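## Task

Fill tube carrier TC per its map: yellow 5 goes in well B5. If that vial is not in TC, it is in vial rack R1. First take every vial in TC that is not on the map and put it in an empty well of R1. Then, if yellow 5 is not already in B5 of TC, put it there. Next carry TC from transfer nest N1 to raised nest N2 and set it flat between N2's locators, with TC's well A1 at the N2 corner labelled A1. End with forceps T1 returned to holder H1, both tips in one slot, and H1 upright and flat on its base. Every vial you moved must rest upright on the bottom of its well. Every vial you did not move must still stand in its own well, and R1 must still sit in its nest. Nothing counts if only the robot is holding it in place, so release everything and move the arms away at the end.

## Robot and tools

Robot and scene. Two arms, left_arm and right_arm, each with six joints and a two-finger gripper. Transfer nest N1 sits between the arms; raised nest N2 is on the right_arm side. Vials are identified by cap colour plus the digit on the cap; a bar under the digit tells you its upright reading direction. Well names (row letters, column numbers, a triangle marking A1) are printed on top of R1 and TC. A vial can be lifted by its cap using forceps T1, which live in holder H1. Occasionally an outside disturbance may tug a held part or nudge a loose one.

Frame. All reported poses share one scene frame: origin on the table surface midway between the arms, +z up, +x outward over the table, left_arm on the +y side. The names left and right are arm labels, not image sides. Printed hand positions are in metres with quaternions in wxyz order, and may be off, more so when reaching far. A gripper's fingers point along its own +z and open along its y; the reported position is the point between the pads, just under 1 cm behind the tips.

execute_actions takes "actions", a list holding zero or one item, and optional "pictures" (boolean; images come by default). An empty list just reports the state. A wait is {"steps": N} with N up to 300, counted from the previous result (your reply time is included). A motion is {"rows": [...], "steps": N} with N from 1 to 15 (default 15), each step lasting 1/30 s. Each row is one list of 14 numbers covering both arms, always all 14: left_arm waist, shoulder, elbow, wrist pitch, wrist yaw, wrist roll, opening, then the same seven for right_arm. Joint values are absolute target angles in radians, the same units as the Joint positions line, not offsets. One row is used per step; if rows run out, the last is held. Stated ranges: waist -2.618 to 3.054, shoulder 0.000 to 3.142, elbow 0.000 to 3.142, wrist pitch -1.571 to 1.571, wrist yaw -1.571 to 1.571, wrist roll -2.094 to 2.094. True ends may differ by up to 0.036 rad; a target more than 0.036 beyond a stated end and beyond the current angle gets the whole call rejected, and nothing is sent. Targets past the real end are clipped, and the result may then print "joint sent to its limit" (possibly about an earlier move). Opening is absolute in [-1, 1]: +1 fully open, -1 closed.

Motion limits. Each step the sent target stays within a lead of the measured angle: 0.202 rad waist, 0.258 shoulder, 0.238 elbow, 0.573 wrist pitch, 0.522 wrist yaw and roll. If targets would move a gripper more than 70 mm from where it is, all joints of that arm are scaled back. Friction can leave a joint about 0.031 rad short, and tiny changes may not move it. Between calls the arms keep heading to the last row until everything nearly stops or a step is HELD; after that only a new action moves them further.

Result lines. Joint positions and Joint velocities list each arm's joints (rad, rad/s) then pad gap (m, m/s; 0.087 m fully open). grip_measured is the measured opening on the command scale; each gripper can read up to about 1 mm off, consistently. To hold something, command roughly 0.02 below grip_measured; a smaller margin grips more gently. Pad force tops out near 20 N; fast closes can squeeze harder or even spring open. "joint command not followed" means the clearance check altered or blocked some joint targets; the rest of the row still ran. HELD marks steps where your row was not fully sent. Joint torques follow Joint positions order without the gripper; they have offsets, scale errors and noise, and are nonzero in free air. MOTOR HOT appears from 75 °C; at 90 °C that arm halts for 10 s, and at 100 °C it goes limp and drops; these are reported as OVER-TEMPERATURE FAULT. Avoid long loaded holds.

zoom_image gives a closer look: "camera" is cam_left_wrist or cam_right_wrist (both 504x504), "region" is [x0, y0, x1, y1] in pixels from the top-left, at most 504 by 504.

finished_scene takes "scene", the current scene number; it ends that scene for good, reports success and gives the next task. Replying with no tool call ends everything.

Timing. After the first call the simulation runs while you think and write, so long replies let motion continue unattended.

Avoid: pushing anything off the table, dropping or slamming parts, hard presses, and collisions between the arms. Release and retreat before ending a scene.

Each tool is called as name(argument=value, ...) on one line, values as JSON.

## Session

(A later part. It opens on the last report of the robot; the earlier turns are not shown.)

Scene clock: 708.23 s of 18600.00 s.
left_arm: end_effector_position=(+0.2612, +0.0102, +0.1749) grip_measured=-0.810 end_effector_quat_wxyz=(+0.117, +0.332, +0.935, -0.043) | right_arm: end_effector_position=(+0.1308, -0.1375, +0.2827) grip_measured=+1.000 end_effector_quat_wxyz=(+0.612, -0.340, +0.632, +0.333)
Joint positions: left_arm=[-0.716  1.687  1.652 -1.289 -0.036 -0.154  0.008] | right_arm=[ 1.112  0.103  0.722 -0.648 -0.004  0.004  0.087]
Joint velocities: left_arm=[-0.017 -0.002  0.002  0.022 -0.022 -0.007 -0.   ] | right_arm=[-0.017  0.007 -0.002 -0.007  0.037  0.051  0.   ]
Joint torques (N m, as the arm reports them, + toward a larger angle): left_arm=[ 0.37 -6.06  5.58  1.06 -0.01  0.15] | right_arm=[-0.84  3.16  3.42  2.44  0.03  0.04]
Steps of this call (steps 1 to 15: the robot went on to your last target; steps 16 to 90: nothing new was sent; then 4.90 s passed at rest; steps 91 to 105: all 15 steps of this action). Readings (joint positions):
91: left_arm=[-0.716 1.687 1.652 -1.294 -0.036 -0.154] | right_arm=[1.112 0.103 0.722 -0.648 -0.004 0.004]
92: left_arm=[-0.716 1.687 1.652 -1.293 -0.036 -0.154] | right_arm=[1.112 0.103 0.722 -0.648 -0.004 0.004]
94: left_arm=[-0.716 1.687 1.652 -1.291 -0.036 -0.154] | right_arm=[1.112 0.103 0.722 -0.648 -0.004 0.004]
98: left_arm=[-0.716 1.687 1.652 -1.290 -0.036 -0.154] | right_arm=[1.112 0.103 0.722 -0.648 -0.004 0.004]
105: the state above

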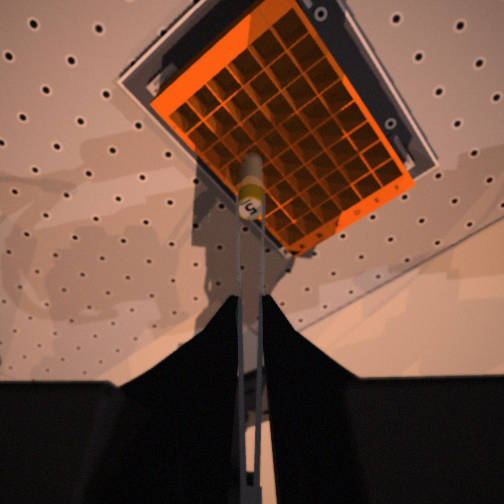

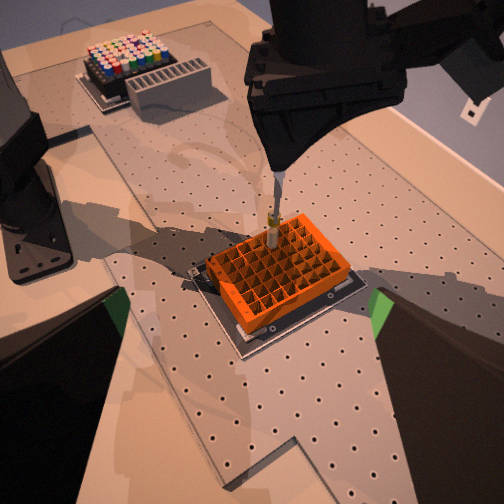

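execute_actions(actions=[{"rows":[[-0.712,1.685,1.624,-1.271,-0.045,-0.156,-0.828,1.1,0.1,0.70,-0.65,0,0,1],[-0.712,1.685,1.621,-1.266,-0.045,-0.156,-0.828,1.1,0.1,0.70,-0.65,0,0,1],[-0.712,1.685,1.62,-1.261,-0.045,-0.156,-0.828,1.1,0.1,0.70,-0.65,0,0,1],[-0.712,1.685,1.62,-1.259,-0.045,-0.156,-0.828,1.1,0.1,0.70,-0.65,0,0,1],[-0.712,1.685,1.618,-1.257,-0.045,-0.156,-0.828,1.1,0.1,0.70,-0.65,0,0,1],[-0.712,1.685,1.616,-1.255,-0.045,-0.156,-0.828,1.1,0.1,0.70,-0.65,0,0,1],[-0.712,1.685,1.614,-1.253,-0.045,-0.156,-0.828,1.1,0.1,0.70,-0.65,0,0,1],[-0.712,1.685,1.612,-1.251,-0.045,-0.156,-0.828,1.1,0.1,0.70,-0.65,0,0,1],[-0.712,1.685,1.61,-1.25,-0.045,-0.156,-0.828,1.1,0.1,0.70,-0.65,0,0,1],[-0.712,1.685,1.608,-1.249,-0.045,-0.156,-0.828,1.1,0.1,0.70,-0.65,0,0,1],[-0.712,1.685,1.606,-1.248,-0.045,-0.156,-0.828,1.1,0.1,0.70,-0.65,0,0,1],[-0.712,1.685,1.604,-1.248,-0.045,-0.156,-0.828,1.1,0.1,0.70,-0.65,0,0,1]],"steps":15}])

zoom_image(camera="cam_left_wrist", region=[200, 120, 300, 220])

zoom_image(camera="cam_right_wrist", region=[230, 200, 320, 290])

Scene clock: 723.57 s of 18600.00 s.
left_arm: end_effector_position=(+0.2627, +0.0085, +0.1713) grip_measured=-0.810 end_effector_quat_wxyz=(+0.119, +0.332, +0.935, -0.044) | right_arm: end_effector_position=(+0.1308, -0.1375, +0.2827) grip_measured=+1.000 end_effector_quat_wxyz=(+0.612, -0.340, +0.632, +0.333)
Joint positions: left_arm=[-0.716  1.687  1.636 -1.268 -0.036 -0.154  0.008] | right_arm=[ 1.112  0.103  0.722 -0.648 -0.004  0.004  0.087]
Joint velocities: left_arm=[-0.007  0.002 -0.007  0.022 -0.037 -0.007 -0.001] | right_arm=[-0.002 -0.012 -0.002 -0.007 -0.007 -0.007  0.   ]
Joint torques (N m, as the arm reports them, + toward a larger angle): left_arm=[ 0.4  -6.08  4.1   1.05 -0.01  0.15] | right_arm=[-0.83  3.17  3.43  2.44  0.03  0.05]
Steps of this call (steps 1 to 15: the robot went on to your last target; steps 16 to 90: nothing new was sent; then 11.83 s passed at rest; steps 91 to 105: all 15 steps of this action). Readings (joint positions):
91: left_arm=[-0.716 1.687 1.652 -1.289 -0.036 -0.154] | right_arm=[1.112 0.103 0.722 -0.648 -0.004 0.004]
92: left_arm=[-0.716 1.687 1.652 -1.288 -0.036 -0.154] | right_arm=[1.112 0.103 0.722 -0.648 -0.004 0.004]
94: left_arm=[-0.716 1.687 1.652 -1.285 -0.036 -0.154] | right_arm=[1.112 0.103 0.722 -0.648 -0.004 0.004]
98: left_arm=[-0.716 1.687 1.646 -1.275 -0.036 -0.154] | right_arm=[1.112 0.103 0.722 -0.648 -0.004 0.004]
105: the state above

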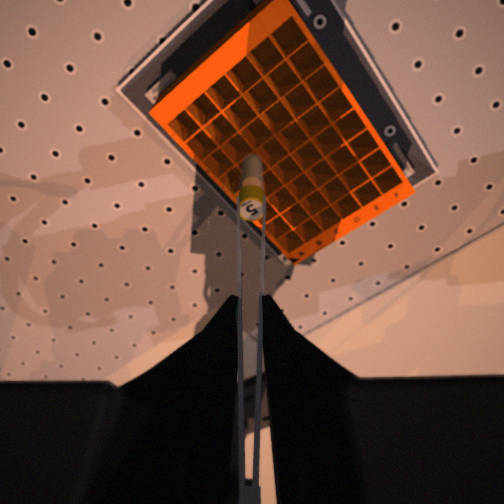

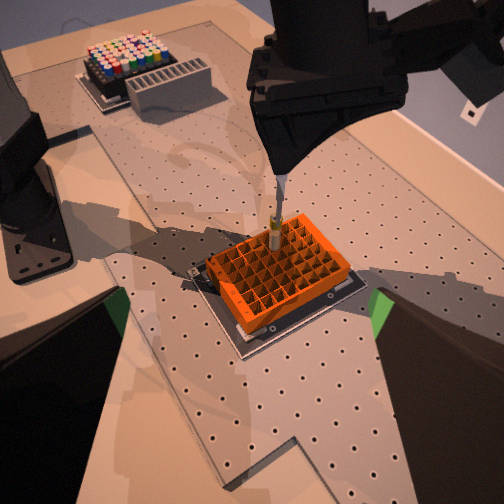

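Region (200, 120, 300, 220) of cam_left_wrist's 504x504 image, scaled by 5.040, with more detail than that image has.

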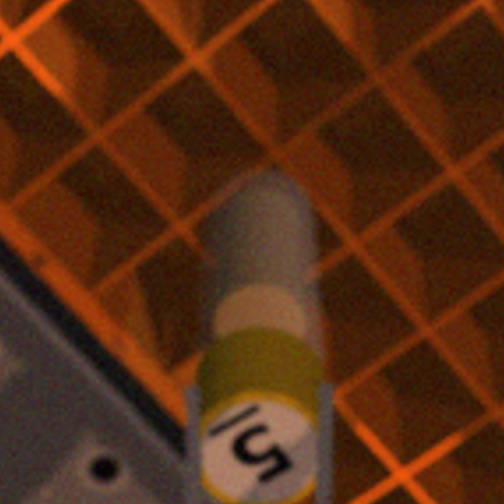

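Region (230, 200, 320, 290) of cam_right_wrist's 504x504 image, scaled by 5.600, with more detail than that image has.

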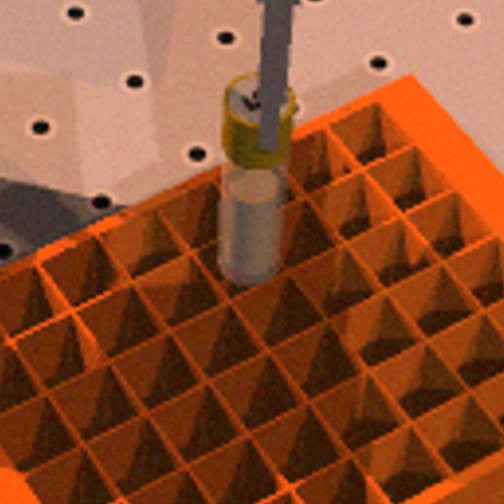

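execute_actions(actions=[{"rows":[[-0.712,1.67,1.64,-1.262,-0.045,-0.156,-0.828,1.1,0.1,0.70,-0.65,0,0,1],[-0.712,1.66,1.64,-1.262,-0.045,-0.156,-0.828,1.1,0.1,0.70,-0.65,0,0,1],[-0.712,1.655,1.64,-1.262,-0.045,-0.156,-0.828,1.1,0.1,0.70,-0.65,0,0,1],[-0.712,1.655,1.64,-1.262,-0.045,-0.156,-0.828,1.1,0.1,0.70,-0.65,0,0,1],[-0.712,1.655,1.64,-1.262,-0.045,-0.156,-0.828,1.1,0.1,0.70,-0.65,0,0,1],[-0.712,1.655,1.64,-1.262,-0.045,-0.156,-0.828,1.1,0.1,0.70,-0.65,0,0,1],[-0.712,1.655,1.64,-1.283,-0.045,-0.156,-0.828,1.1,0.1,0.70,-0.65,0,0,1]],"steps":15}], pictures=false)

execute_actions(actions=[{"steps":10}])

zoom_image(camera="cam_left_wrist", region=[200, 120, 300, 220])

Scene clock: 739.17 s of 18600.00 s.
left_arm: end_effector_position=(+0.2613, +0.0102, +0.1749) grip_measured=-0.810 end_effector_quat_wxyz=(+0.122, +0.331, +0.934, -0.046) | right_arm: end_effector_position=(+0.1308, -0.1375, +0.2827) grip_measured=+1.000 end_effector_quat_wxyz=(+0.612, -0.340, +0.632, +0.333)
Joint positions: left_arm=[-0.716  1.674  1.636 -1.274 -0.036 -0.154  0.008] | right_arm=[ 1.112  0.103  0.722 -0.648 -0.004  0.004  0.087]
Joint velocities: left_arm=[ 0.002 -0.002 -0.007 -0.007  0.037  0.022  0.001] | right_arm=[-0.007  0.002  0.002 -0.007  0.037 -0.007  0.   ]
Joint torques (N m, as the arm reports them, + toward a larger angle): left_arm=[ 0.38 -7.09  6.76  0.82 -0.02  0.15] | right_arm=[-0.82  3.16  3.42  2.44  0.03  0.05]
Steps of this call (steps 1 to 15: the robot went on to your last target; steps 16 to 90: nothing new was sent; then 12.10 s passed at rest; steps 91 to 105: all 15 steps of this action). Readings (joint positions):
91: left_arm=[-0.716 1.687 1.636 -1.265 -0.036 -0.154] | right_arm=[1.112 0.103 0.722 -0.648 -0.004 0.004]
92: left_arm=[-0.716 1.685 1.636 -1.265 -0.036 -0.154] | right_arm=[1.112 0.103 0.722 -0.648 -0.004 0.004]
94: left_arm=[-0.716 1.680 1.636 -1.265 -0.036 -0.154] | right_arm=[1.112 0.103 0.722 -0.648 -0.004 0.004]
98: left_arm=[-0.716 1.674 1.636 -1.267 -0.036 -0.154] | right_arm=[1.112 0.103 0.722 -0.648 -0.004 0.004]
105: the state above

Scene clock: 739.50 s of 18600.00 s.
left_arm: end_effector_position=(+0.2611, +0.0103, +0.1749) grip_measured=-0.810 end_effector_quat_wxyz=(+0.122, +0.331, +0.934, -0.046) | right_arm: end_effector_position=(+0.1308, -0.1375, +0.2827) grip_measured=+1.000 end_effector_quat_wxyz=(+0.612, -0.340, +0.632, +0.333)
Joint positions: left_arm=[-0.716  1.674  1.636 -1.275 -0.036 -0.154  0.008] | right_arm=[ 1.112  0.103  0.722 -0.648 -0.004  0.004  0.087]
Joint velocities: left_arm=[ 0.002 -0.007 -0.002  0.007 -0.051 -0.022  0.   ] | right_arm=[ 0.002 -0.002 -0.002 -0.037 -0.007 -0.022  0.   ]
Joint torques (N m, as the arm reports them, + toward a larger angle): left_arm=[ 0.36 -7.08  6.66  0.83 -0.02  0.15] | right_arm=[-0.83  3.16  3.42  2.44  0.03  0.04]
Steps of this call (steps 1 to 10: the robot went on to your last target). Readings (joint positions):
1: left_arm=[-0.716 1.674 1.636 -1.274 -0.036 -0.154] | right_arm=[1.112 0.103 0.722 -0.648 -0.004 0.004]
2: left_arm=[-0.716 1.674 1.636 -1.274 -0.036 -0.154] | right_arm=[1.112 0.103 0.722 -0.648 -0.004 0.004]
4: left_arm=[-0.716 1.674 1.636 -1.275 -0.036 -0.154] | right_arm=[1.112 0.103 0.722 -0.648 -0.004 0.004]
8: left_arm=[-0.716 1.674 1.636 -1.275 -0.036 -0.154] | right_arm=[1.112 0.103 0.722 -0.648 -0.004 0.004]
10: the state above

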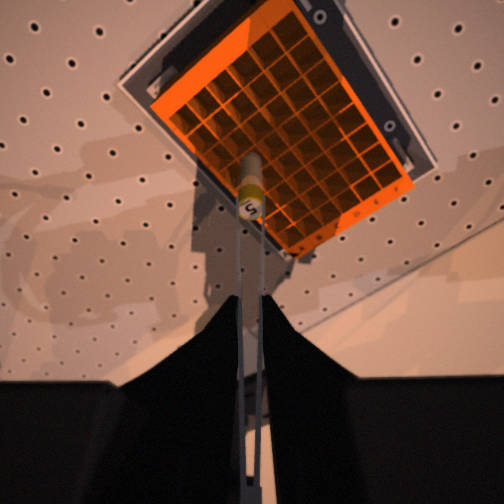

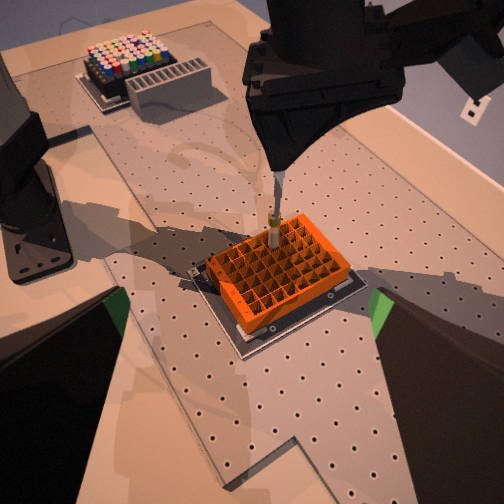

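Region (200, 120, 300, 220) of cam_left_wrist's 504x504 image, scaled by 5.040, with more detail than that image has.

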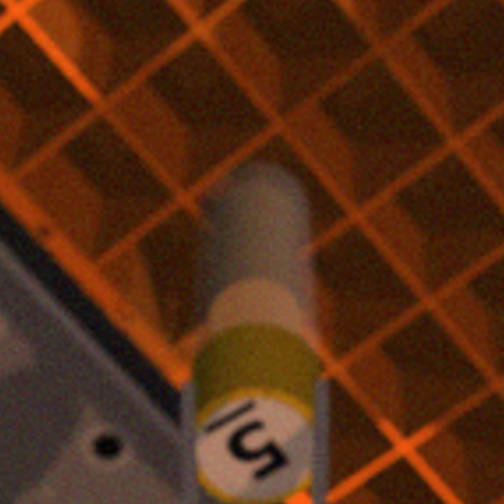

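execute_actions(actions=[{"rows":[[-0.732,1.67,1.64,-1.287,-0.045,-0.156,-0.828,1.1,0.1,0.70,-0.65,0,0,1],[-0.732,1.67,1.64,-1.287,-0.045,-0.156,-0.828,1.1,0.1,0.70,-0.65,0,0,1],[-0.732,1.67,1.64,-1.287,-0.045,-0.156,-0.828,1.1,0.1,0.70,-0.65,0,0,1],[-0.728,1.67,1.64,-1.287,-0.045,-0.156,-0.828,1.1,0.1,0.70,-0.65,0,0,1]],"steps":15}])

zoom_image(camera="cam_left_wrist", region=[200, 120, 300, 220])

Scene clock: 749.93 s of 18600.00 s.
left_arm: end_effector_position=(+0.2593, +0.0102, +0.1748) grip_measured=-0.810 end_effector_quat_wxyz=(+0.120, +0.334, +0.934, -0.045) | right_arm: end_effector_position=(+0.1308, -0.1375, +0.2827) grip_measured=+1.000 end_effector_quat_wxyz=(+0.612, -0.340, +0.632, +0.333)
Joint positions: left_arm=[-0.721  1.674  1.636 -1.279 -0.036 -0.154  0.008] | right_arm=[ 1.112  0.103  0.722 -0.648 -0.004  0.004  0.087]
Joint velocities: left_arm=[-0.012 -0.012  0.002  0.007 -0.081  0.066  0.001] | right_arm=[-0.007  0.002 -0.012 -0.007  0.022  0.022  0.   ]
Joint torques (N m, as the arm reports them, + toward a larger angle): left_arm=[-0.53 -6.12  6.64  0.81 -0.01  0.15] | right_arm=[-0.82  3.16  3.43  2.44  0.03  0.05]
Steps of this call (steps 1 to 15: the robot went on to your last target; steps 16 to 90: nothing new was sent; then 6.93 s passed at rest; steps 91 to 105: all 15 steps of this action). Readings (joint positions):
91: left_arm=[-0.717 1.674 1.636 -1.275 -0.036 -0.154] | right_arm=[1.112 0.103 0.722 -0.648 -0.004 0.004]
92: left_arm=[-0.718 1.674 1.636 -1.276 -0.036 -0.154] | right_arm=[1.112 0.103 0.722 -0.648 -0.004 0.004]
94: left_arm=[-0.721 1.674 1.636 -1.277 -0.036 -0.154] | right_arm=[1.112 0.103 0.722 -0.648 -0.004 0.004]
98: left_arm=[-0.721 1.674 1.636 -1.278 -0.036 -0.154] | right_arm=[1.112 0.103 0.722 -0.648 -0.004 0.004]
105: the state above

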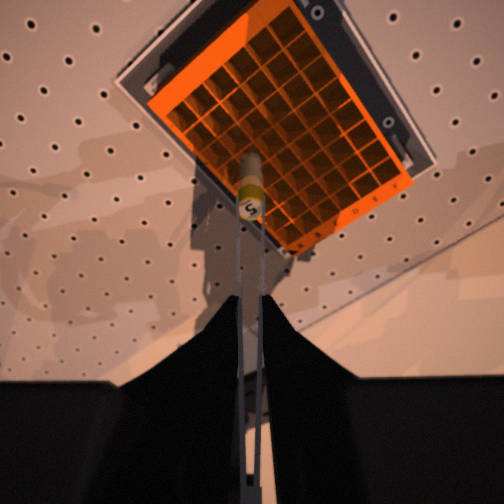

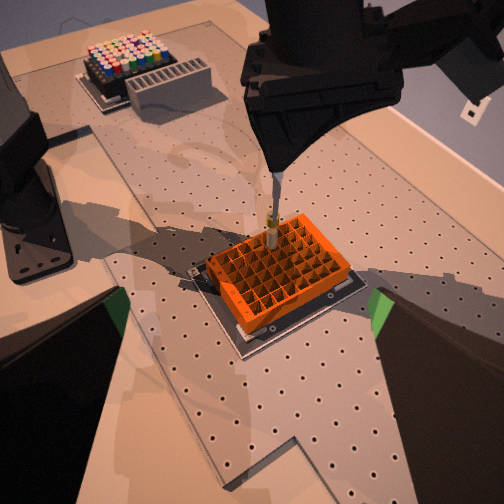

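Region (200, 120, 300, 220) of cam_left_wrist's 504x504 image, scaled by 5.040, with more detail than that image has.

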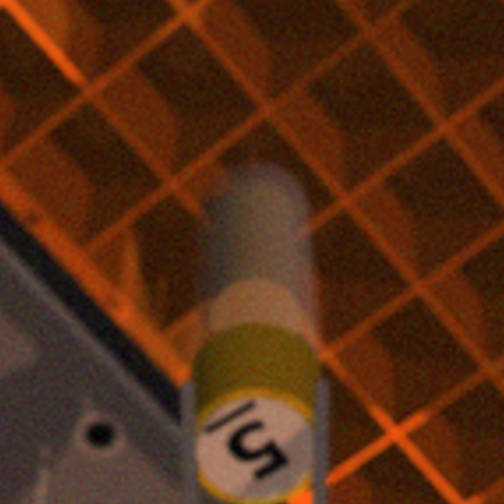

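execute_actions(actions=[{"rows":[[-0.728,1.68,1.64,-1.259,-0.045,-0.156,-0.828,1.1,0.1,0.70,-0.65,0,0,1],[-0.728,1.684,1.64,-1.259,-0.045,-0.156,-0.828,1.1,0.1,0.70,-0.65,0,0,1],[-0.728,1.688,1.64,-1.259,-0.045,-0.156,-0.828,1.1,0.1,0.70,-0.65,0,0,1],[-0.728,1.691,1.64,-1.259,-0.045,-0.156,-0.828,1.1,0.1,0.70,-0.65,0,0,1],[-0.728,1.694,1.64,-1.259,-0.045,-0.156,-0.828,1.1,0.1,0.70,-0.65,0,0,1],[-0.728,1.697,1.64,-1.259,-0.045,-0.156,-0.828,1.1,0.1,0.70,-0.65,0,0,1],[-0.728,1.70,1.64,-1.259,-0.045,-0.156,-0.828,1.1,0.1,0.70,-0.65,0,0,1],[-0.728,1.703,1.64,-1.258,-0.045,-0.156,-0.828,1.1,0.1,0.70,-0.65,0,0,1],[-0.728,1.706,1.64,-1.257,-0.045,-0.156,-0.828,1.1,0.1,0.70,-0.65,0,0,1],[-0.728,1.709,1.64,-1.256,-0.045,-0.156,-0.828,1.1,0.1,0.70,-0.65,0,0,1],[-0.728,1.712,1.64,-1.255,-0.045,-0.156,-0.828,1.1,0.1,0.70,-0.65,0,0,1]],"steps":15}])

zoom_image(camera="cam_left_wrist", region=[200, 120, 300, 220])

zoom_image(camera="cam_right_wrist", region=[230, 200, 320, 290])

Scene clock: 763.97 s of 18600.00 s.
left_arm: end_effector_position=(+0.2614, +0.0079, +0.1667) grip_measured=-0.810 end_effector_quat_wxyz=(+0.110, +0.334, +0.935, -0.040) | right_arm: end_effector_position=(+0.1308, -0.1375, +0.2827) grip_measured=+1.000 end_effector_quat_wxyz=(+0.612, -0.340, +0.632, +0.333)
Joint positions: left_arm=[-0.721  1.702  1.636 -1.273 -0.036 -0.154  0.008] | right_arm=[ 1.112  0.103  0.722 -0.648 -0.004  0.004  0.087]
Joint velocities: left_arm=[-0.012  0.012  0.007  0.051 -0.037  0.051 -0.   ] | right_arm=[ 0.007 -0.002 -0.012 -0.022  0.066  0.007  0.   ]
Joint torques (N m, as the arm reports them, + toward a larger angle): left_arm=[-0.53 -5.56  6.67  0.98 -0.01  0.15] | right_arm=[-0.83  3.17  3.43  2.44  0.03  0.05]
Steps of this call (steps 1 to 15: the robot went on to your last target; steps 16 to 90: nothing new was sent; then 10.53 s passed at rest; steps 91 to 105: all 15 steps of this action). Readings (joint positions):
91: left_arm=[-0.721 1.674 1.636 -1.279 -0.036 -0.154] | right_arm=[1.112 0.103 0.722 -0.648 -0.004 0.004]
92: left_arm=[-0.721 1.674 1.636 -1.278 -0.036 -0.154] | right_arm=[1.112 0.103 0.722 -0.648 -0.004 0.004]
94: left_arm=[-0.721 1.674 1.636 -1.278 -0.036 -0.154] | right_arm=[1.112 0.103 0.722 -0.648 -0.004 0.004]
98: left_arm=[-0.721 1.677 1.636 -1.277 -0.036 -0.154] | right_arm=[1.112 0.103 0.722 -0.648 -0.004 0.004]
105: the state above

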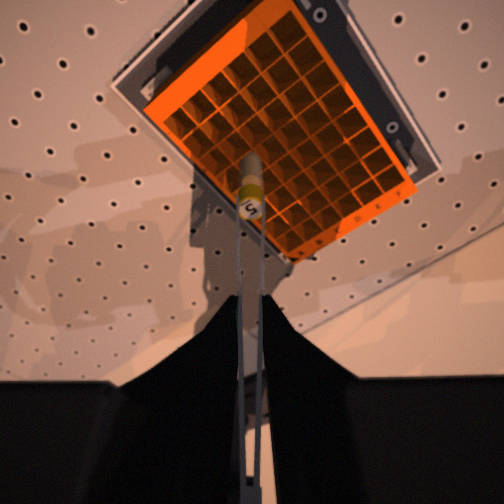

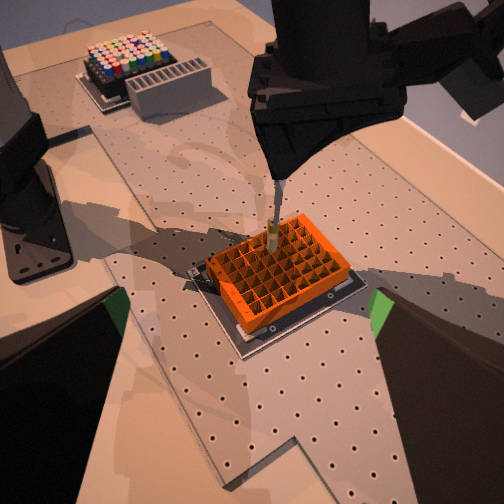

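Region (200, 120, 300, 220) of cam_left_wrist's 504x504 image, scaled by 5.040, with more detail than that image has.

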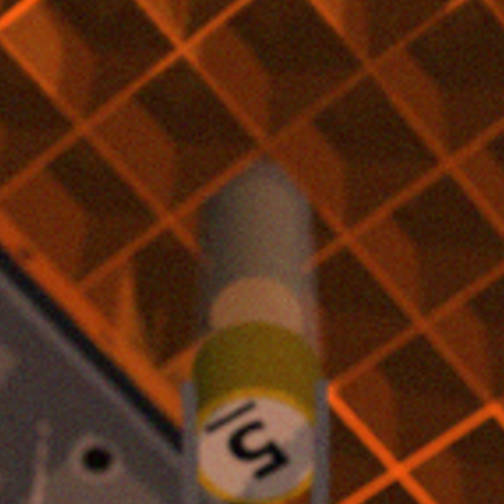

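Region (230, 200, 320, 290) of cam_right_wrist's 504x504 image, scaled by 5.600, with more detail than that image has.

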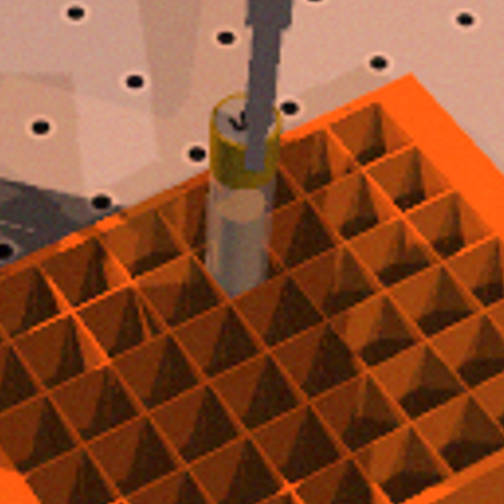

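execute_actions(actions=[{"rows":[[-0.728,1.70,1.60,-1.252,-0.045,-0.156,-0.828,1.1,0.1,0.70,-0.65,0,0,1],[-0.728,1.70,1.60,-1.244,-0.045,-0.156,-0.828,1.1,0.1,0.70,-0.65,0,0,1],[-0.728,1.70,1.598,-1.238,-0.045,-0.156,-0.828,1.1,0.1,0.70,-0.65,0,0,1],[-0.728,1.70,1.594,-1.233,-0.045,-0.156,-0.828,1.1,0.1,0.70,-0.65,0,0,1],[-0.728,1.70,1.59,-1.229,-0.045,-0.156,-0.828,1.1,0.1,0.70,-0.65,0,0,1],[-0.728,1.70,1.586,-1.225,-0.045,-0.156,-0.828,1.1,0.1,0.70,-0.65,0,0,1],[-0.728,1.70,1.582,-1.221,-0.045,-0.156,-0.828,1.1,0.1,0.70,-0.65,0,0,1],[-0.728,1.70,1.578,-1.217,-0.045,-0.156,-0.828,1.1,0.1,0.70,-0.65,0,0,1],[-0.728,1.70,1.574,-1.213,-0.045,-0.156,-0.828,1.1,0.1,0.70,-0.65,0,0,1],[-0.728,1.70,1.57,-1.209,-0.045,-0.156,-0.828,1.1,0.1,0.70,-0.65,0,0,1],[-0.728,1.70,1.566,-1.205,-0.045,-0.156,-0.828,1.1,0.1,0.70,-0.65,0,0,1],[-0.728,1.70,1.562,-1.201,-0.045,-0.156,-0.828,1.1,0.1,0.70,-0.65,0,0,1],[-0.728,1.70,1.558,-1.197,-0.045,-0.156,-0.828,1.1,0.1,0.70,-0.65,0,0,1],[-0.728,1.70,1.554,-1.193,-0.045,-0.156,-0.828,1.1,0.1,0.70,-0.65,0,0,1],[-0.728,1.70,1.55,-1.19,-0.045,-0.156,-0.828,1.1,0.1,0.70,-0.65,0,0,1]],"steps":15}], pictures=false)

execute_actions(actions=[{"rows":[[-0.728,1.70,1.546,-1.186,-0.045,-0.156,-0.828,1.1,0.1,0.70,-0.65,0,0,1],[-0.728,1.70,1.542,-1.183,-0.045,-0.156,-0.828,1.1,0.1,0.70,-0.65,0,0,1],[-0.728,1.70,1.538,-1.18,-0.045,-0.156,-0.828,1.1,0.1,0.70,-0.65,0,0,1],[-0.728,1.70,1.534,-1.178,-0.045,-0.156,-0.828,1.1,0.1,0.70,-0.65,0,0,1],[-0.728,1.70,1.53,-1.176,-0.045,-0.156,-0.828,1.1,0.1,0.70,-0.65,0,0,1]],"steps":12}])

zoom_image(camera="cam_right_wrist", region=[200, 190, 330, 320])

Scene clock: 792.20 s of 18600.00 s.
left_arm: end_effector_position=(+0.2620, +0.0072, +0.1525) grip_measured=-0.810 end_effector_quat_wxyz=(+0.108, +0.334, +0.935, -0.038) | right_arm: end_effector_position=(+0.1308, -0.1375, +0.2827) grip_measured=+1.000 end_effector_quat_wxyz=(+0.612, -0.340, +0.632, +0.333)
Joint positions: left_arm=[-0.721  1.702  1.58  -1.222 -0.036 -0.154  0.008] | right_arm=[ 1.112  0.103  0.722 -0.648 -0.004  0.004  0.087]
Joint velocities: left_arm=[-0.007 -0.002 -0.129  0.051  0.007 -0.051  0.   ] | right_arm=[ 0.002 -0.007 -0.002 -0.051 -0.095 -0.081  0.   ]
Joint torques (N m, as the arm reports them, + toward a larger angle): left_arm=[-0.53 -6.33  4.87  0.99 -0.01  0.15] | right_arm=[-0.83  3.17  3.43  2.44  0.03  0.05]
Steps of this call (steps 1 to 15: the robot went on to your last target; steps 16 to 90: nothing new was sent; then 24.73 s passed at rest; steps 91 to 105: all 15 steps of this action). Readings (joint positions):
91: left_arm=[-0.721 1.702 1.635 -1.271 -0.036 -0.154] | right_arm=[1.112 0.103 0.722 -0.648 -0.004 0.004]
92: left_arm=[-0.721 1.702 1.632 -1.269 -0.036 -0.154] | right_arm=[1.112 0.103 0.722 -0.648 -0.004 0.004]
94: left_arm=[-0.721 1.702 1.624 -1.263 -0.036 -0.154] | right_arm=[1.112 0.103 0.722 -0.648 -0.004 0.004]
98: left_arm=[-0.721 1.702 1.608 -1.249 -0.036 -0.154] | right_arm=[1.112 0.103 0.722 -0.648 -0.004 0.004]
105: the state above

Scene clock: 792.60 s of 18600.00 s.
left_arm: end_effector_position=(+0.2625, +0.0067, +0.1457) grip_measured=-0.810 end_effector_quat_wxyz=(+0.108, +0.334, +0.935, -0.038) | right_arm: end_effector_position=(+0.1308, -0.1375, +0.2827) grip_measured=+1.000 end_effector_quat_wxyz=(+0.612, -0.340, +0.632, +0.333)
Joint positions: left_arm=[-0.721  1.702  1.553 -1.194 -0.036 -0.154  0.008] | right_arm=[ 1.112  0.103  0.722 -0.648 -0.004  0.004  0.087]
Joint velocities: left_arm=[-0.007 -0.002  0.002 -0.022  0.007 -0.007 -0.   ] | right_arm=[ 0.002 -0.027  0.007 -0.022  0.051 -0.022  0.   ]
Joint torques (N m, as the arm reports them, + toward a larger angle): left_arm=[-0.53 -6.24  4.83  1.02 -0.01  0.15] | right_arm=[-0.83  3.16  3.43  2.44  0.03  0.05]
Steps of this call (steps 1 to 12: all 12 steps of this action). Readings (joint positions):
1: left_arm=[-0.721 1.702 1.576 -1.218 -0.036 -0.154] | right_arm=[1.112 0.103 0.722 -0.648 -0.004 0.004]
2: left_arm=[-0.721 1.702 1.572 -1.214 -0.036 -0.154] | right_arm=[1.112 0.103 0.722 -0.648 -0.004 0.004]
4: left_arm=[-0.721 1.702 1.564 -1.207 -0.036 -0.154] | right_arm=[1.112 0.103 0.722 -0.648 -0.004 0.004]
8: left_arm=[-0.721 1.702 1.553 -1.198 -0.036 -0.154] | right_arm=[1.112 0.103 0.722 -0.648 -0.004 0.004]
12: the state above

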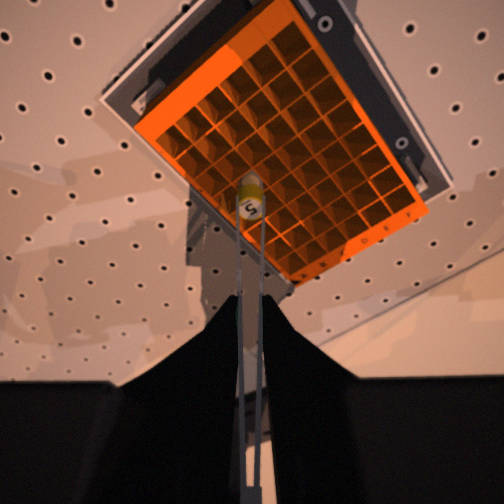

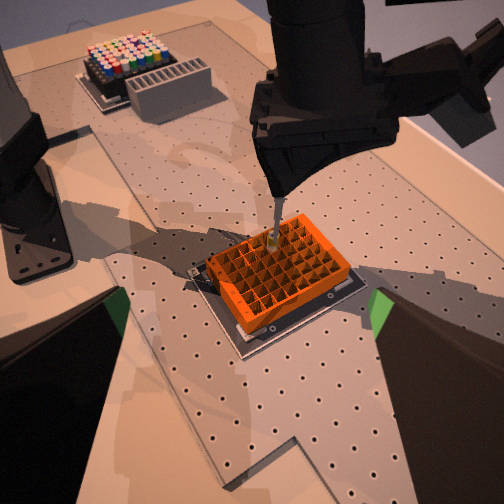

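Region (200, 190, 330, 320) of cam_right_wrist's 504x504 image, scaled by 3.877, with more detail than that image has.

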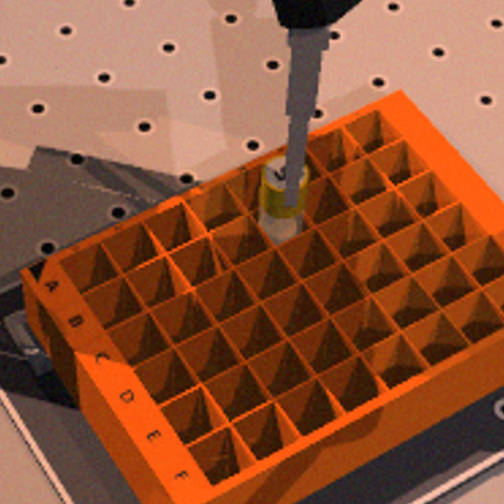

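execute_actions(actions=[{"rows":[[-0.728,1.715,1.55,-1.178,-0.045,-0.156,-0.828,1.1,0.1,0.70,-0.65,0,0,1],[-0.728,1.722,1.55,-1.178,-0.045,-0.156,-0.828,1.1,0.1,0.70,-0.65,0,0,1],[-0.728,1.724,1.55,-1.178,-0.045,-0.156,-0.828,1.1,0.1,0.70,-0.65,0,0,1],[-0.728,1.72,1.55,-1.178,-0.045,-0.156,-0.828,1.1,0.1,0.70,-0.65,0,0,1],[-0.728,1.72,1.55,-1.178,-0.045,-0.156,-0.828,1.1,0.1,0.70,-0.65,0,0,1],[-0.728,1.72,1.55,-1.178,-0.045,-0.156,-0.828,1.1,0.1,0.70,-0.65,0,0,1],[-0.728,1.72,1.55,-1.178,-0.045,-0.156,-0.828,1.1,0.1,0.70,-0.65,0,0,1],[-0.728,1.705,1.55,-1.19,-0.045,-0.156,-0.805,1.1,0.1,0.70,-0.65,0,0,1],[-0.728,1.705,1.55,-1.19,-0.045,-0.156,-0.795,1.1,0.1,0.70,-0.65,0,0,1],[-0.728,1.705,1.55,-1.19,-0.045,-0.156,-0.785,1.1,0.1,0.70,-0.65,0,0,1],[-0.728,1.705,1.55,-1.19,-0.045,-0.156,-0.775,1.1,0.1,0.70,-0.65,0,0,1],[-0.728,1.705,1.55,-1.19,-0.045,-0.156,-0.765,1.1,0.1,0.70,-0.65,0,0,1],[-0.728,1.705,1.55,-1.19,-0.045,-0.156,-0.755,1.1,0.1,0.70,-0.65,0,0,1],[-0.728,1.705,1.55,-1.19,-0.045,-0.156,-0.745,1.1,0.1,0.70,-0.65,0,0,1],[-0.728,1.705,1.55,-1.19,-0.045,-0.156,-0.74,1.1,0.1,0.70,-0.65,0,0,1]],"steps":15}], pictures=false)

execute_actions(actions=[{"rows":[[-0.728,1.705,1.55,-1.19,-0.045,-0.156,-0.74,1.1,0.1,0.70,-0.65,0,0,1],[-0.728,1.70,1.55,-1.19,-0.045,-0.156,-0.74,1.1,0.1,0.70,-0.65,0,0,1],[-0.728,1.69,1.55,-1.19,-0.045,-0.156,-0.74,1.1,0.1,0.70,-0.65,0,0,1],[-0.728,1.68,1.55,-1.19,-0.045,-0.156,-0.74,1.1,0.1,0.70,-0.65,0,0,1],[-0.728,1.672,1.55,-1.2,-0.045,-0.156,-0.74,1.1,0.1,0.70,-0.65,0,0,1],[-0.728,1.664,1.55,-1.2,-0.045,-0.156,-0.74,1.1,0.1,0.70,-0.65,0,0,1],[-0.728,1.656,1.55,-1.205,-0.045,-0.156,-0.74,1.1,0.1,0.70,-0.65,0,0,1],[-0.728,1.648,1.55,-1.205,-0.045,-0.156,-0.74,1.1,0.1,0.70,-0.65,0,0,1],[-0.728,1.64,1.55,-1.21,-0.045,-0.156,-0.74,1.1,0.1,0.70,-0.65,0,0,1],[-0.728,1.63,1.55,-1.21,-0.045,-0.156,-0.74,1.1,0.1,0.70,-0.65,0,0,1],[-0.728,1.62,1.55,-1.215,-0.045,-0.156,-0.74,1.1,0.1,0.70,-0.65,0,0,1],[-0.728,1.61,1.55,-1.22,-0.045,-0.156,-0.74,1.1,0.1,0.70,-0.65,0,0,1],[-0.728,1.60,1.55,-1.23,-0.045,-0.156,-0.74,1.1,0.1,0.70,-0.65,0,0,1]],"steps":15}])

zoom_image(camera="cam_right_wrist", region=[200, 190, 330, 320])

Scene clock: 817.40 s of 18600.00 s.
left_arm: end_effector_position=(+0.2626, +0.0065, +0.1458) grip_measured=-0.743 end_effector_quat_wxyz=(+0.109, +0.334, +0.935, -0.039) | right_arm: end_effector_position=(+0.1308, -0.1375, +0.2827) grip_measured=+1.000 end_effector_quat_wxyz=(+0.612, -0.340, +0.632, +0.333)
Joint positions: left_arm=[-0.721  1.702  1.553 -1.194 -0.036 -0.154  0.011] | right_arm=[ 1.112  0.103  0.722 -0.648 -0.004  0.004  0.087]
Joint velocities: left_arm=[-0.012  0.022 -0.012 -0.022 -0.066  0.022  0.005] | right_arm=[-0.012  0.002  0.002 -0.007  0.037 -0.007  0.   ]
Joint torques (N m, as the arm reports them, + toward a larger angle): left_arm=[-0.54 -5.93  6.23  0.88 -0.01  0.15] | right_arm=[-0.83  3.17  3.43  2.45  0.03  0.04]
Steps of this call (steps 1 to 15: the robot went on to your last target; steps 16 to 90: nothing new was sent; then 21.30 s passed at rest; steps 91 to 105: all 15 steps of this action). Readings (joint positions):
91: left_arm=[-0.721 1.702 1.553 -1.194 -0.036 -0.154] | right_arm=[1.112 0.103 0.722 -0.648 -0.004 0.004]
92: left_arm=[-0.721 1.702 1.553 -1.194 -0.036 -0.154] | right_arm=[1.112 0.103 0.722 -0.648 -0.004 0.004]
94: left_arm=[-0.721 1.702 1.553 -1.194 -0.036 -0.154] | right_arm=[1.112 0.103 0.722 -0.648 -0.004 0.004]
98: left_arm=[-0.721 1.702 1.553 -1.194 -0.036 -0.154] | right_arm=[1.112 0.103 0.722 -0.648 -0.004 0.004]
105: the state above

Scene clock: 817.90 s of 18600.00 s.
left_arm: end_effector_position=(+0.2574, +0.0124, +0.1698) grip_measured=-0.740 end_effector_quat_wxyz=(+0.137, +0.332, +0.932, -0.054) | right_arm: end_effector_position=(+0.1308, -0.1375, +0.2827) grip_measured=+1.000 end_effector_quat_wxyz=(+0.612, -0.340, +0.632, +0.333)
Joint positions: left_arm=[-0.721  1.62   1.553 -1.21  -0.036 -0.154  0.011] | right_arm=[ 1.112  0.103  0.722 -0.648 -0.004  0.004  0.087]
Joint velocities: left_arm=[-0.007 -0.232  0.027 -0.11   0.051 -0.051 -0.   ] | right_arm=[-0.012 -0.007  0.002 -0.051 -0.037  0.022  0.   ]
Joint torques (N m, as the arm reports them, + toward a larger angle): left_arm=[-0.54 -5.87  6.31  0.86 -0.01  0.15] | right_arm=[-0.83  3.17  3.42  2.45  0.03  0.05]
Steps of this call (steps 1 to 15: all 15 steps of this action). Readings (joint positions):
1: left_arm=[-0.721 1.702 1.553 -1.194 -0.036 -0.154] | right_arm=[1.112 0.103 0.722 -0.648 -0.004 0.004]
2: left_arm=[-0.721 1.702 1.553 -1.194 -0.036 -0.154] | right_arm=[1.112 0.103 0.722 -0.648 -0.004 0.004]
4: left_arm=[-0.721 1.702 1.553 -1.194 -0.036 -0.154] | right_arm=[1.112 0.103 0.722 -0.648 -0.004 0.004]
8: left_arm=[-0.721 1.691 1.553 -1.195 -0.036 -0.154] | right_arm=[1.112 0.103 0.722 -0.648 -0.004 0.004]
15: the state above

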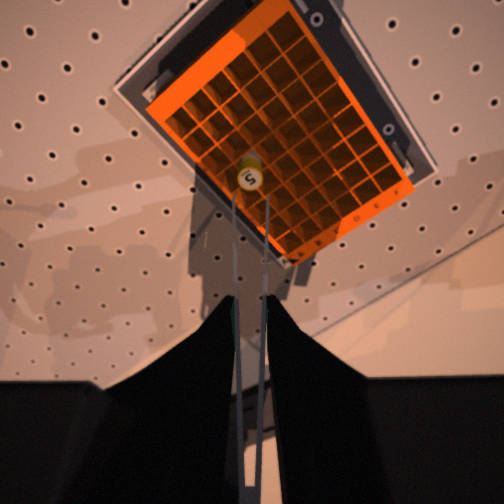

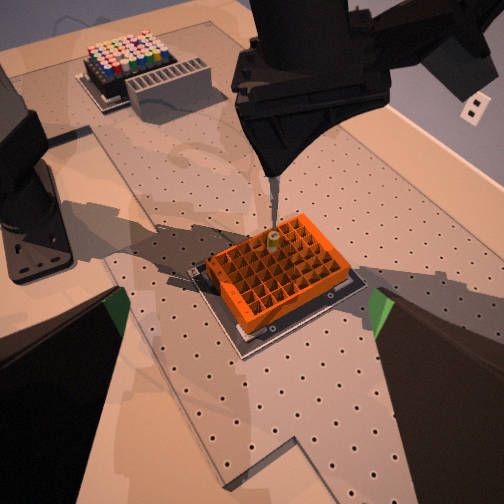

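Region (200, 190, 330, 320) of cam_right_wrist's 504x504 image, scaled by 3.877, with more detail than that image has.

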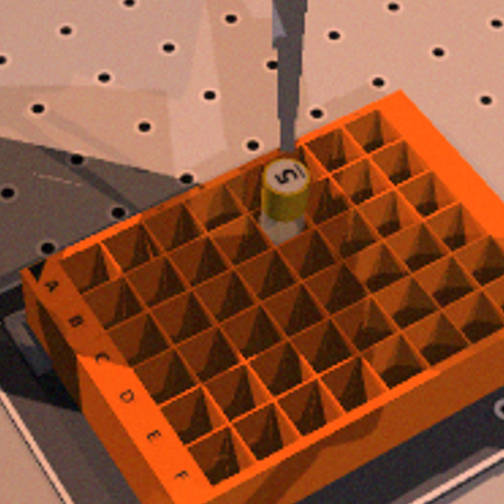

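execute_actions(actions=[{"rows":[[-0.71,1.595,1.56,-1.24,-0.04,-0.14,-0.75,1.1,0.1,0.70,-0.65,0,0,1],[-0.69,1.59,1.56,-1.25,-0.035,-0.125,-0.76,1.1,0.1,0.70,-0.65,0,0,1],[-0.66,1.585,1.56,-1.26,-0.03,-0.11,-0.77,1.1,0.1,0.70,-0.65,0,0,1],[-0.62,1.58,1.56,-1.27,-0.025,-0.09,-0.78,1.1,0.1,0.70,-0.65,0,0,1],[-0.575,1.575,1.56,-1.28,-0.02,-0.07,-0.79,1.1,0.1,0.70,-0.65,0,0,1],[-0.53,1.575,1.56,-1.29,-0.015,-0.05,-0.79,1.1,0.1,0.70,-0.65,0,0,1],[-0.485,1.575,1.56,-1.293,-0.01,-0.03,-0.79,1.1,0.12,0.72,-0.66,0,0.01,1],[-0.44,1.575,1.56,-1.293,-0.005,-0.01,-0.79,1.1,0.15,0.74,-0.67,0,0.02,1],[-0.395,1.575,1.56,-1.293,0,0.01,-0.79,1.09,0.19,0.76,-0.685,0,0.04,1],[-0.35,1.575,1.56,-1.293,0.005,0.03,-0.79,1.09,0.24,0.79,-0.70,0,0.06,1],[-0.305,1.575,1.56,-1.293,0.01,0.05,-0.79,1.08,0.29,0.82,-0.72,0,0.08,1],[-0.26,1.575,1.56,-1.293,0.015,0.07,-0.79,1.08,0.34,0.85,-0.74,0,0.105,1],[-0.215,1.575,1.56,-1.293,0.02,0.09,-0.79,1.07,0.39,0.88,-0.76,0,0.13,1],[-0.17,1.575,1.56,-1.293,0.025,0.11,-0.79,1.07,0.44,0.91,-0.78,0,0.15,1],[-0.125,1.575,1.56,-1.293,0.03,0.13,-0.79,1.06,0.49,0.94,-0.80,0,0.175,1]],"steps":15}], pictures=false)

execute_actions(actions=[{"rows":[[-0.08,1.575,1.56,-1.293,0.035,0.15,-0.79,1.06,0.54,0.97,-0.82,0,0.2,1],[-0.035,1.575,1.56,-1.293,0.04,0.17,-0.79,1.05,0.59,1.0,-0.84,0,0.22,1],[0.01,1.575,1.56,-1.293,0.045,0.19,-0.79,1.05,0.64,1.03,-0.86,0,0.24,1],[0.055,1.575,1.56,-1.293,0.05,0.21,-0.79,1.04,0.69,1.06,-0.88,0,0.265,1],[0.10,1.575,1.56,-1.293,0.055,0.23,-0.79,1.04,0.74,1.09,-0.90,0,0.29,1],[0.145,1.575,1.56,-1.293,0.06,0.25,-0.79,1.03,0.79,1.12,-0.92,0,0.31,1],[0.19,1.575,1.56,-1.293,0.065,0.27,-0.79,1.03,0.84,1.15,-0.94,0,0.33,1],[0.235,1.575,1.56,-1.293,0.07,0.29,-0.79,1.02,0.89,1.18,-0.96,0,0.355,1],[0.28,1.575,1.56,-1.293,0.075,0.31,-0.79,1.02,0.94,1.21,-0.98,0,0.38,1],[0.32,1.575,1.56,-1.293,0.08,0.33,-0.79,1.01,0.99,1.24,-1.0,0,0.40,1],[0.36,1.575,1.56,-1.293,0.085,0.345,-0.79,1.01,1.04,1.27,-1.02,0,0.42,1],[0.395,1.575,1.56,-1.293,0.09,0.356,-0.79,1.0,1.09,1.30,-1.04,0,0.445,1],[0.425,1.575,1.56,-1.293,0.095,0.356,-0.79,1.0,1.14,1.33,-1.06,0,0.47,1],[0.45,1.575,1.56,-1.293,0.098,0.356,-0.79,0.99,1.19,1.36,-1.08,0,0.49,1],[0.47,1.575,1.56,-1.293,0.098,0.356,-0.79,0.99,1.24,1.39,-1.10,0,0.51,1]],"steps":15}], pictures=false)

execute_actions(actions=[{"rows":[[0.485,1.573,1.52,-1.255,0.098,0.356,-0.79,0.98,1.29,1.42,-1.12,0,0.535,1],[0.495,1.572,1.515,-1.245,0.098,0.356,-0.79,0.98,1.34,1.45,-1.14,0,0.56,1],[0.503,1.571,1.505,-1.235,0.098,0.356,-0.79,0.97,1.39,1.48,-1.16,0,0.58,1],[0.509,1.57,1.495,-1.225,0.098,0.356,-0.79,0.97,1.44,1.51,-1.18,0,0.60,1],[0.513,1.569,1.485,-1.215,0.098,0.356,-0.79,0.96,1.49,1.54,-1.20,0,0.625,1],[0.516,1.568,1.475,-1.205,0.098,0.356,-0.79,0.96,1.54,1.57,-1.22,0,0.65,1],[0.516,1.567,1.465,-1.197,0.098,0.356,-0.79,0.95,1.59,1.60,-1.24,0,0.67,1],[0.516,1.566,1.455,-1.193,0.098,0.356,-0.79,0.95,1.64,1.63,-1.26,0,0.69,1],[0.516,1.565,1.45,-1.193,0.098,0.356,-0.79,0.94,1.69,1.66,-1.28,0,0.715,1],[0.516,1.565,1.45,-1.193,0.098,0.356,-0.79,0.94,1.74,1.69,-1.30,0,0.74,1],[0.516,1.565,1.45,-1.193,0.098,0.356,-0.79,0.93,1.79,1.72,-1.32,0,0.76,1],[0.516,1.565,1.45,-1.193,0.098,0.356,-0.79,0.93,1.84,1.75,-1.335,0,0.78,1],[0.516,1.565,1.45,-1.193,0.098,0.356,-0.79,0.925,1.88,1.77,-1.35,0,0.80,1],[0.516,1.565,1.45,-1.193,0.098,0.356,-0.79,0.922,1.92,1.79,-1.36,0,0.82,1],[0.516,1.565,1.45,-1.193,0.098,0.356,-0.79,0.922,1.95,1.80,-1.365,0,0.835,1]],"steps":15}], pictures=false)

execute_actions(actions=[{"rows":[[0.516,1.565,1.45,-1.193,0.098,0.356,-0.79,0.922,1.975,1.805,-1.365,0,0.845,1],[0.516,1.565,1.45,-1.193,0.098,0.356,-0.79,0.922,1.99,1.81,-1.365,0,0.85,1],[0.516,1.565,1.45,-1.193,0.098,0.356,-0.79,0.922,1.997,1.81,-1.365,0,0.852,1]],"steps":15}])

Scene clock: 875.80 s of 18600.00 s.
left_arm: end_effector_position=(+0.3305, +0.1539, +0.1742) grip_measured=-0.789 end_effector_quat_wxyz=(+0.125, +0.183, +0.975, -0.019) | right_arm: end_effector_position=(+0.1476, -0.1162, +0.2763) grip_measured=+1.000 end_effector_quat_wxyz=(+0.527, -0.334, +0.719, +0.306)
Joint positions: left_arm=[-0.202  1.599  1.553 -1.273  0.002  0.046  0.009] | right_arm=[ 1.083  0.395  0.87  -0.735 -0.004  0.09   0.087]
Joint velocities: left_arm=[ 1.238  0.012 -0.012  0.007  0.081  0.476  0.   ] | right_arm=[-0.183  1.468  0.857 -0.432  0.007  0.593  0.   ]
Joint torques (N m, as the arm reports them, + toward a larger angle): left_arm=[ 0.14 -6.79  6.85  0.75  0.19  0.21] | right_arm=[-0.92  2.6   7.14  2.45  0.02  0.12]
Steps of this call (steps 1 to 30: the robot went on to your last target; steps 31 to 90: nothing new was sent; then 54.40 s passed at rest; steps 91 to 105: all 15 steps of this action). Readings (joint positions):
91: left_arm=[-0.721 1.610 1.553 -1.223 -0.036 -0.152] | right_arm=[1.112 0.103 0.722 -0.648 -0.004 0.004]
92: left_arm=[-0.719 1.610 1.553 -1.226 -0.036 -0.148] | right_arm=[1.112 0.103 0.722 -0.648 -0.004 0.004]
94: left_arm=[-0.692 1.610 1.553 -1.235 -0.030 -0.132] | right_arm=[1.112 0.103 0.722 -0.648 -0.004 0.004]
98: left_arm=[-0.531 1.602 1.553 -1.258 -0.018 -0.078] | right_arm=[1.112 0.107 0.722 -0.651 -0.004 0.005]
105: the state above

Scene clock: 876.30 s of 18600.00 s.
left_arm: end_effector_position=(+0.3322, +0.3386, +0.1741) grip_measured=-0.789 end_effector_quat_wxyz=(+0.128, +0.007, +0.992, +0.006) | right_arm: end_effector_position=(+0.2032, -0.0514, +0.2443) grip_measured=+1.000 end_effector_quat_wxyz=(+0.285, -0.219, +0.908, +0.217)
Joint positions: left_arm=[ 0.432  1.599  1.553 -1.277  0.068  0.314  0.009] | right_arm=[ 1.008  1.15   1.321 -1.009 -0.004  0.411  0.087]
Joint velocities: left_arm=[ 0.759 -0.012  0.002  0.007  0.095  0.198 -0.   ] | right_arm=[-0.11   1.433  0.847 -0.52   0.007  0.579  0.   ]
Joint torques (N m, as the arm reports them, + toward a larger angle): left_arm=[-0.69 -6.8   6.85  0.76  0.3   0.24] | right_arm=[-0.69 -2.26  7.64  1.93  0.06  0.11]
Steps of this call (steps 1 to 15: all 15 steps of this action). Readings (joint positions):
1: left_arm=[-0.158 1.599 1.553 -1.273 0.007 0.065] | right_arm=[1.078 0.447 0.900 -0.750 -0.004 0.109]
2: left_arm=[-0.113 1.599 1.553 -1.274 0.011 0.085] | right_arm=[1.073 0.497 0.930 -0.766 -0.004 0.129]
4: left_arm=[-0.024 1.599 1.553 -1.275 0.021 0.124] | right_arm=[1.063 0.597 0.991 -0.800 -0.004 0.169]
8: left_arm=[0.156 1.599 1.553 -1.275 0.040 0.203] | right_arm=[1.043 0.797 1.111 -0.874 -0.004 0.256]
15: the state above

Scene clock: 876.80 s of 18600.00 s.
left_arm: end_effector_position=(+0.3224, +0.3575, +0.1567) grip_measured=-0.789 end_effector_quat_wxyz=(+0.126, -0.013, +0.992, +0.003) | right_arm: end_effector_position=(+0.2645, +0.0008, +0.1380) grip_measured=+1.000 end_effector_quat_wxyz=(+0.050, -0.034, +0.997, +0.052)
Joint positions: left_arm=[ 0.509  1.586  1.471 -1.218  0.085  0.349  0.009] | right_arm=[ 0.937  1.891  1.751 -1.285 -0.004  0.743  0.087]
Joint velocities: left_arm=[-0.017 -0.002 -0.007  0.037  0.022 -0.051 -0.001] | right_arm=[-0.115  1.136  0.457 -0.315 -0.022  0.637  0.   ]
Joint torques (N m, as the arm reports them, + toward a larger angle): left_arm=[ 0.61 -6.51  5.    1.02  0.28  0.22] | right_arm=[-0.46 -8.98  7.63  0.5   0.09  0.15]
Steps of this call (steps 1 to 15: all 15 steps of this action). Readings (joint positions):
1: left_arm=[0.455 1.599 1.553 -1.277 0.069 0.321] | right_arm=[1.003 1.200 1.351 -1.029 -0.004 0.433]
2: left_arm=[0.474 1.598 1.550 -1.273 0.071 0.327] | right_arm=[0.998 1.250 1.381 -1.048 -0.004 0.456]
4: left_arm=[0.497 1.592 1.536 -1.261 0.074 0.335] | right_arm=[0.989 1.351 1.441 -1.087 -0.004 0.501]
8: left_arm=[0.509 1.586 1.496 -1.236 0.080 0.344] | right_arm=[0.969 1.553 1.561 -1.165 -0.004 0.590]
15: the state above

Scene clock: 877.30 s of 18600.00 s.
left_arm: end_effector_position=(+0.3244, +0.3579, +0.1569) grip_measured=-0.789 end_effector_quat_wxyz=(+0.130, -0.011, +0.991, +0.004) | right_arm: end_effector_position=(+0.2610, -0.0013, +0.1043) grip_measured=+1.000 end_effector_quat_wxyz=(-0.005, +0.016, +1.000, -0.002)
Joint positions: left_arm=[ 0.509  1.586  1.471 -1.21   0.087  0.351  0.009] | right_arm=[ 0.932  2.017  1.784 -1.348 -0.004  0.839  0.087]
Joint velocities: left_arm=[ 0.002 -0.012 -0.002  0.022 -0.051 -0.051 -0.001] | right_arm=[-0.002  0.002  0.002 -0.066 -0.007  0.007  0.   ]
Joint torques (N m, as the arm reports them, + toward a larger angle): left_arm=[ 0.62 -6.51  5.02  1.03  0.26  0.21] | right_arm=[ -0.6  -10.52   7.9    0.35   0.09   0.17]
Steps of this call (steps 1 to 15: all 15 steps of this action). Readings (joint positions):
1: left_arm=[0.509 1.586 1.471 -1.216 0.086 0.350] | right_arm=[0.934 1.928 1.763 -1.295 -0.004 0.761]
2: left_arm=[0.509 1.586 1.471 -1.215 0.086 0.350] | right_arm=[0.932 1.960 1.770 -1.303 -0.004 0.777]
4: left_arm=[0.509 1.586 1.471 -1.213 0.086 0.351] | right_arm=[0.932 2.002 1.773 -1.317 -0.004 0.801]
8: left_arm=[0.509 1.586 1.471 -1.211 0.087 0.351] | right_arm=[0.932 2.018 1.776 -1.339 -0.004 0.826]
15: the state above

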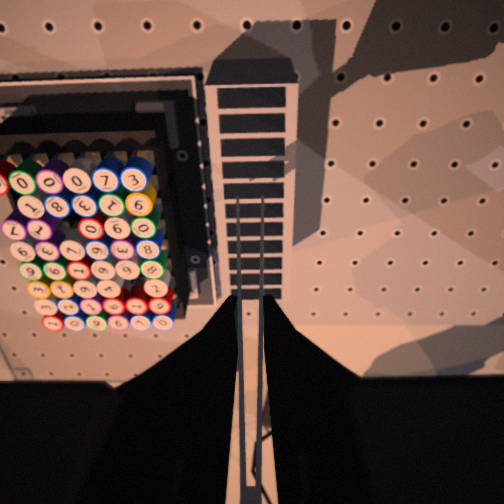

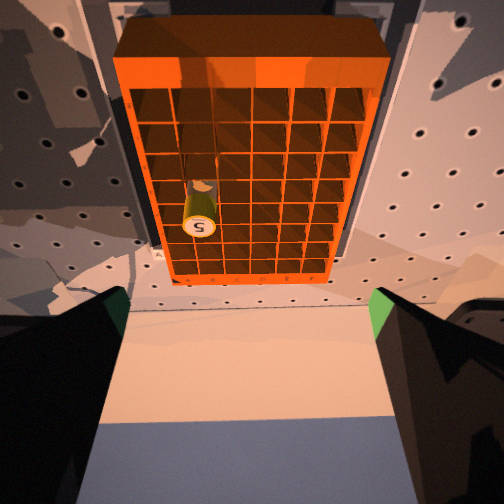

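execute_actions(actions=[{"rows":[[0.516,1.565,1.436,-1.188,0.098,0.356,-0.79,0.922,1.99,1.75,-1.32,0,0.852,1],[0.516,1.564,1.434,-1.18,0.098,0.356,-0.79,0.922,1.988,1.74,-1.305,0,0.852,1],[0.516,1.563,1.429,-1.173,0.098,0.356,-0.79,0.922,1.986,1.73,-1.29,0,0.852,1],[0.516,1.562,1.423,-1.167,0.098,0.356,-0.79,0.922,1.985,1.72,-1.277,0,0.852,1],[0.516,1.561,1.417,-1.161,0.098,0.356,-0.79,0.922,1.985,1.71,-1.265,0,0.852,1],[0.516,1.56,1.411,-1.155,0.098,0.356,-0.79,0.922,1.985,1.70,-1.253,0,0.852,1],[0.516,1.56,1.405,-1.149,0.098,0.356,-0.79,0.922,1.985,1.69,-1.241,0,0.852,1],[0.516,1.56,1.399,-1.143,0.098,0.356,-0.79,0.922,1.985,1.68,-1.23,0,0.852,1],[0.516,1.56,1.393,-1.137,0.098,0.356,-0.79,0.922,1.985,1.67,-1.22,0,0.852,1],[0.516,1.56,1.387,-1.131,0.098,0.356,-0.79,0.922,1.985,1.66,-1.21,0,0.852,1],[0.516,1.56,1.381,-1.125,0.098,0.356,-0.79,0.922,1.985,1.65,-1.20,0,0.852,1],[0.516,1.56,1.375,-1.12,0.098,0.356,-0.79,0.922,1.985,1.64,-1.19,0,0.852,1],[0.516,1.56,1.375,-1.12,0.098,0.356,-0.79,0.922,1.985,1.63,-1.183,0,0.852,1],[0.516,1.56,1.375,-1.12,0.098,0.356,-0.79,0.922,1.985,1.62,-1.183,0,0.852,1],[0.516,1.56,1.375,-1.12,0.098,0.356,-0.79,0.922,1.985,1.614,-1.183,0,0.852,1]],"steps":15}], pictures=false)

execute_actions(actions=[{"steps":10}])

zoom_image(camera="cam_left_wrist", region=[190, 150, 310, 270])

Scene clock: 895.77 s of 18600.00 s.
left_arm: end_effector_position=(+0.3226, +0.3572, +0.1395) grip_measured=-0.789 end_effector_quat_wxyz=(+0.126, -0.011, +0.992, +0.002) | right_arm: end_effector_position=(+0.2563, -0.0061, +0.0735) grip_measured=+1.000 end_effector_quat_wxyz=(-0.008, +0.018, +1.000, -0.005)
Joint positions: left_arm=[ 0.509  1.581  1.397 -1.151  0.087  0.351  0.009] | right_arm=[ 0.932  2.005  1.643 -1.227 -0.004  0.843  0.087]
Joint velocities: left_arm=[-0.012  0.007 -0.027  0.066 -0.022 -0.022  0.   ] | right_arm=[-0.007 -0.012 -0.252  0.154 -0.066  0.022  0.   ]
Joint torques (N m, as the arm reports them, + toward a larger angle): left_arm=[ 0.63 -6.53  5.05  1.05  0.25  0.22] | right_arm=[ -0.64 -10.22   4.7    0.75   0.09   0.15]
Steps of this call (steps 1 to 15: the robot went on to your last target; steps 16 to 90: nothing new was sent; then 14.97 s passed at rest; steps 91 to 105: all 15 steps of this action). Readings (joint positions):
91: left_arm=[0.509 1.586 1.471 -1.210 0.087 0.351] | right_arm=[0.932 2.016 1.781 -1.348 -0.004 0.843]
92: left_arm=[0.509 1.585 1.468 -1.207 0.087 0.351] | right_arm=[0.932 2.013 1.773 -1.342 -0.004 0.843]
94: left_arm=[0.509 1.583 1.458 -1.198 0.087 0.351] | right_arm=[0.932 2.007 1.753 -1.329 -0.004 0.843]
98: left_arm=[0.509 1.581 1.433 -1.181 0.087 0.351] | right_arm=[0.932 2.005 1.712 -1.292 -0.004 0.843]
105: the state above

Scene clock: 896.10 s of 18600.00 s.
left_arm: end_effector_position=(+0.3252, +0.3582, +0.1397) grip_measured=-0.789 end_effector_quat_wxyz=(+0.131, -0.011, +0.991, +0.004) | right_arm: end_effector_position=(+0.2570, -0.0054, +0.0696) grip_measured=+1.000 end_effector_quat_wxyz=(-0.006, +0.018, +1.000, -0.003)
Joint positions: left_arm=[ 0.509  1.581  1.397 -1.139  0.087  0.351  0.009] | right_arm=[ 0.932  2.005  1.628 -1.206 -0.004  0.843  0.087]
Joint velocities: left_arm=[-0.012 -0.022 -0.002 -0.007 -0.037  0.022  0.001] | right_arm=[ 0.002  0.012  0.002 -0.007 -0.007  0.051  0.   ]
Joint torques (N m, as the arm reports them, + toward a larger angle): left_arm=[ 0.62 -6.56  4.96  1.04  0.25  0.22] | right_arm=[ -0.64 -10.24   4.6    0.76   0.09   0.16]
Steps of this call (steps 1 to 10: the robot went on to your last target). Readings (joint positions):
1: left_arm=[0.509 1.581 1.397 -1.149 0.087 0.351] | right_arm=[0.932 2.005 1.635 -1.223 -0.004 0.843]
2: left_arm=[0.509 1.581 1.397 -1.147 0.087 0.351] | right_arm=[0.932 2.005 1.630 -1.220 -0.004 0.843]
4: left_arm=[0.509 1.581 1.397 -1.143 0.087 0.351] | right_arm=[0.932 2.005 1.628 -1.216 -0.004 0.843]
8: left_arm=[0.509 1.581 1.397 -1.140 0.087 0.351] | right_arm=[0.932 2.005 1.628 -1.208 -0.004 0.843]
10: the state above

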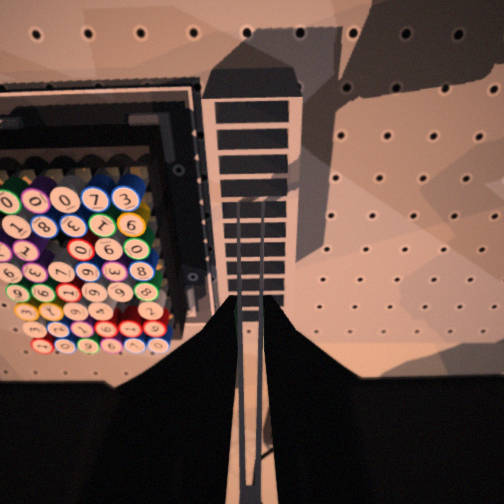

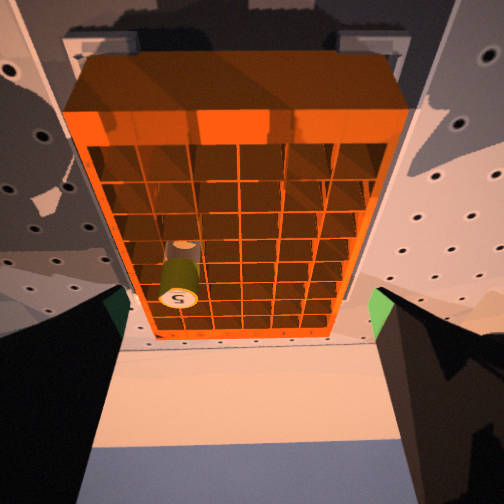

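Region (190, 150, 310, 270) of cam_left_wrist's 504x504 image, scaled by 4.200, with more detail than that image has.

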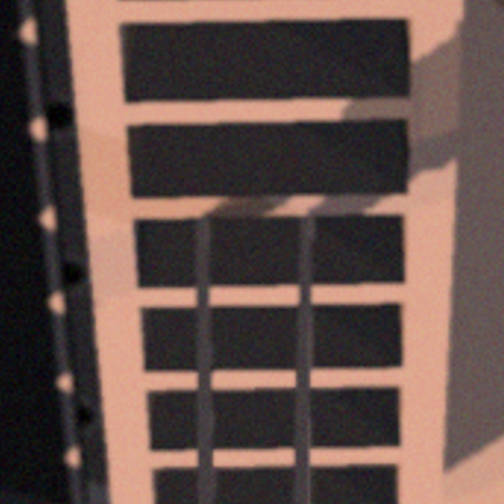

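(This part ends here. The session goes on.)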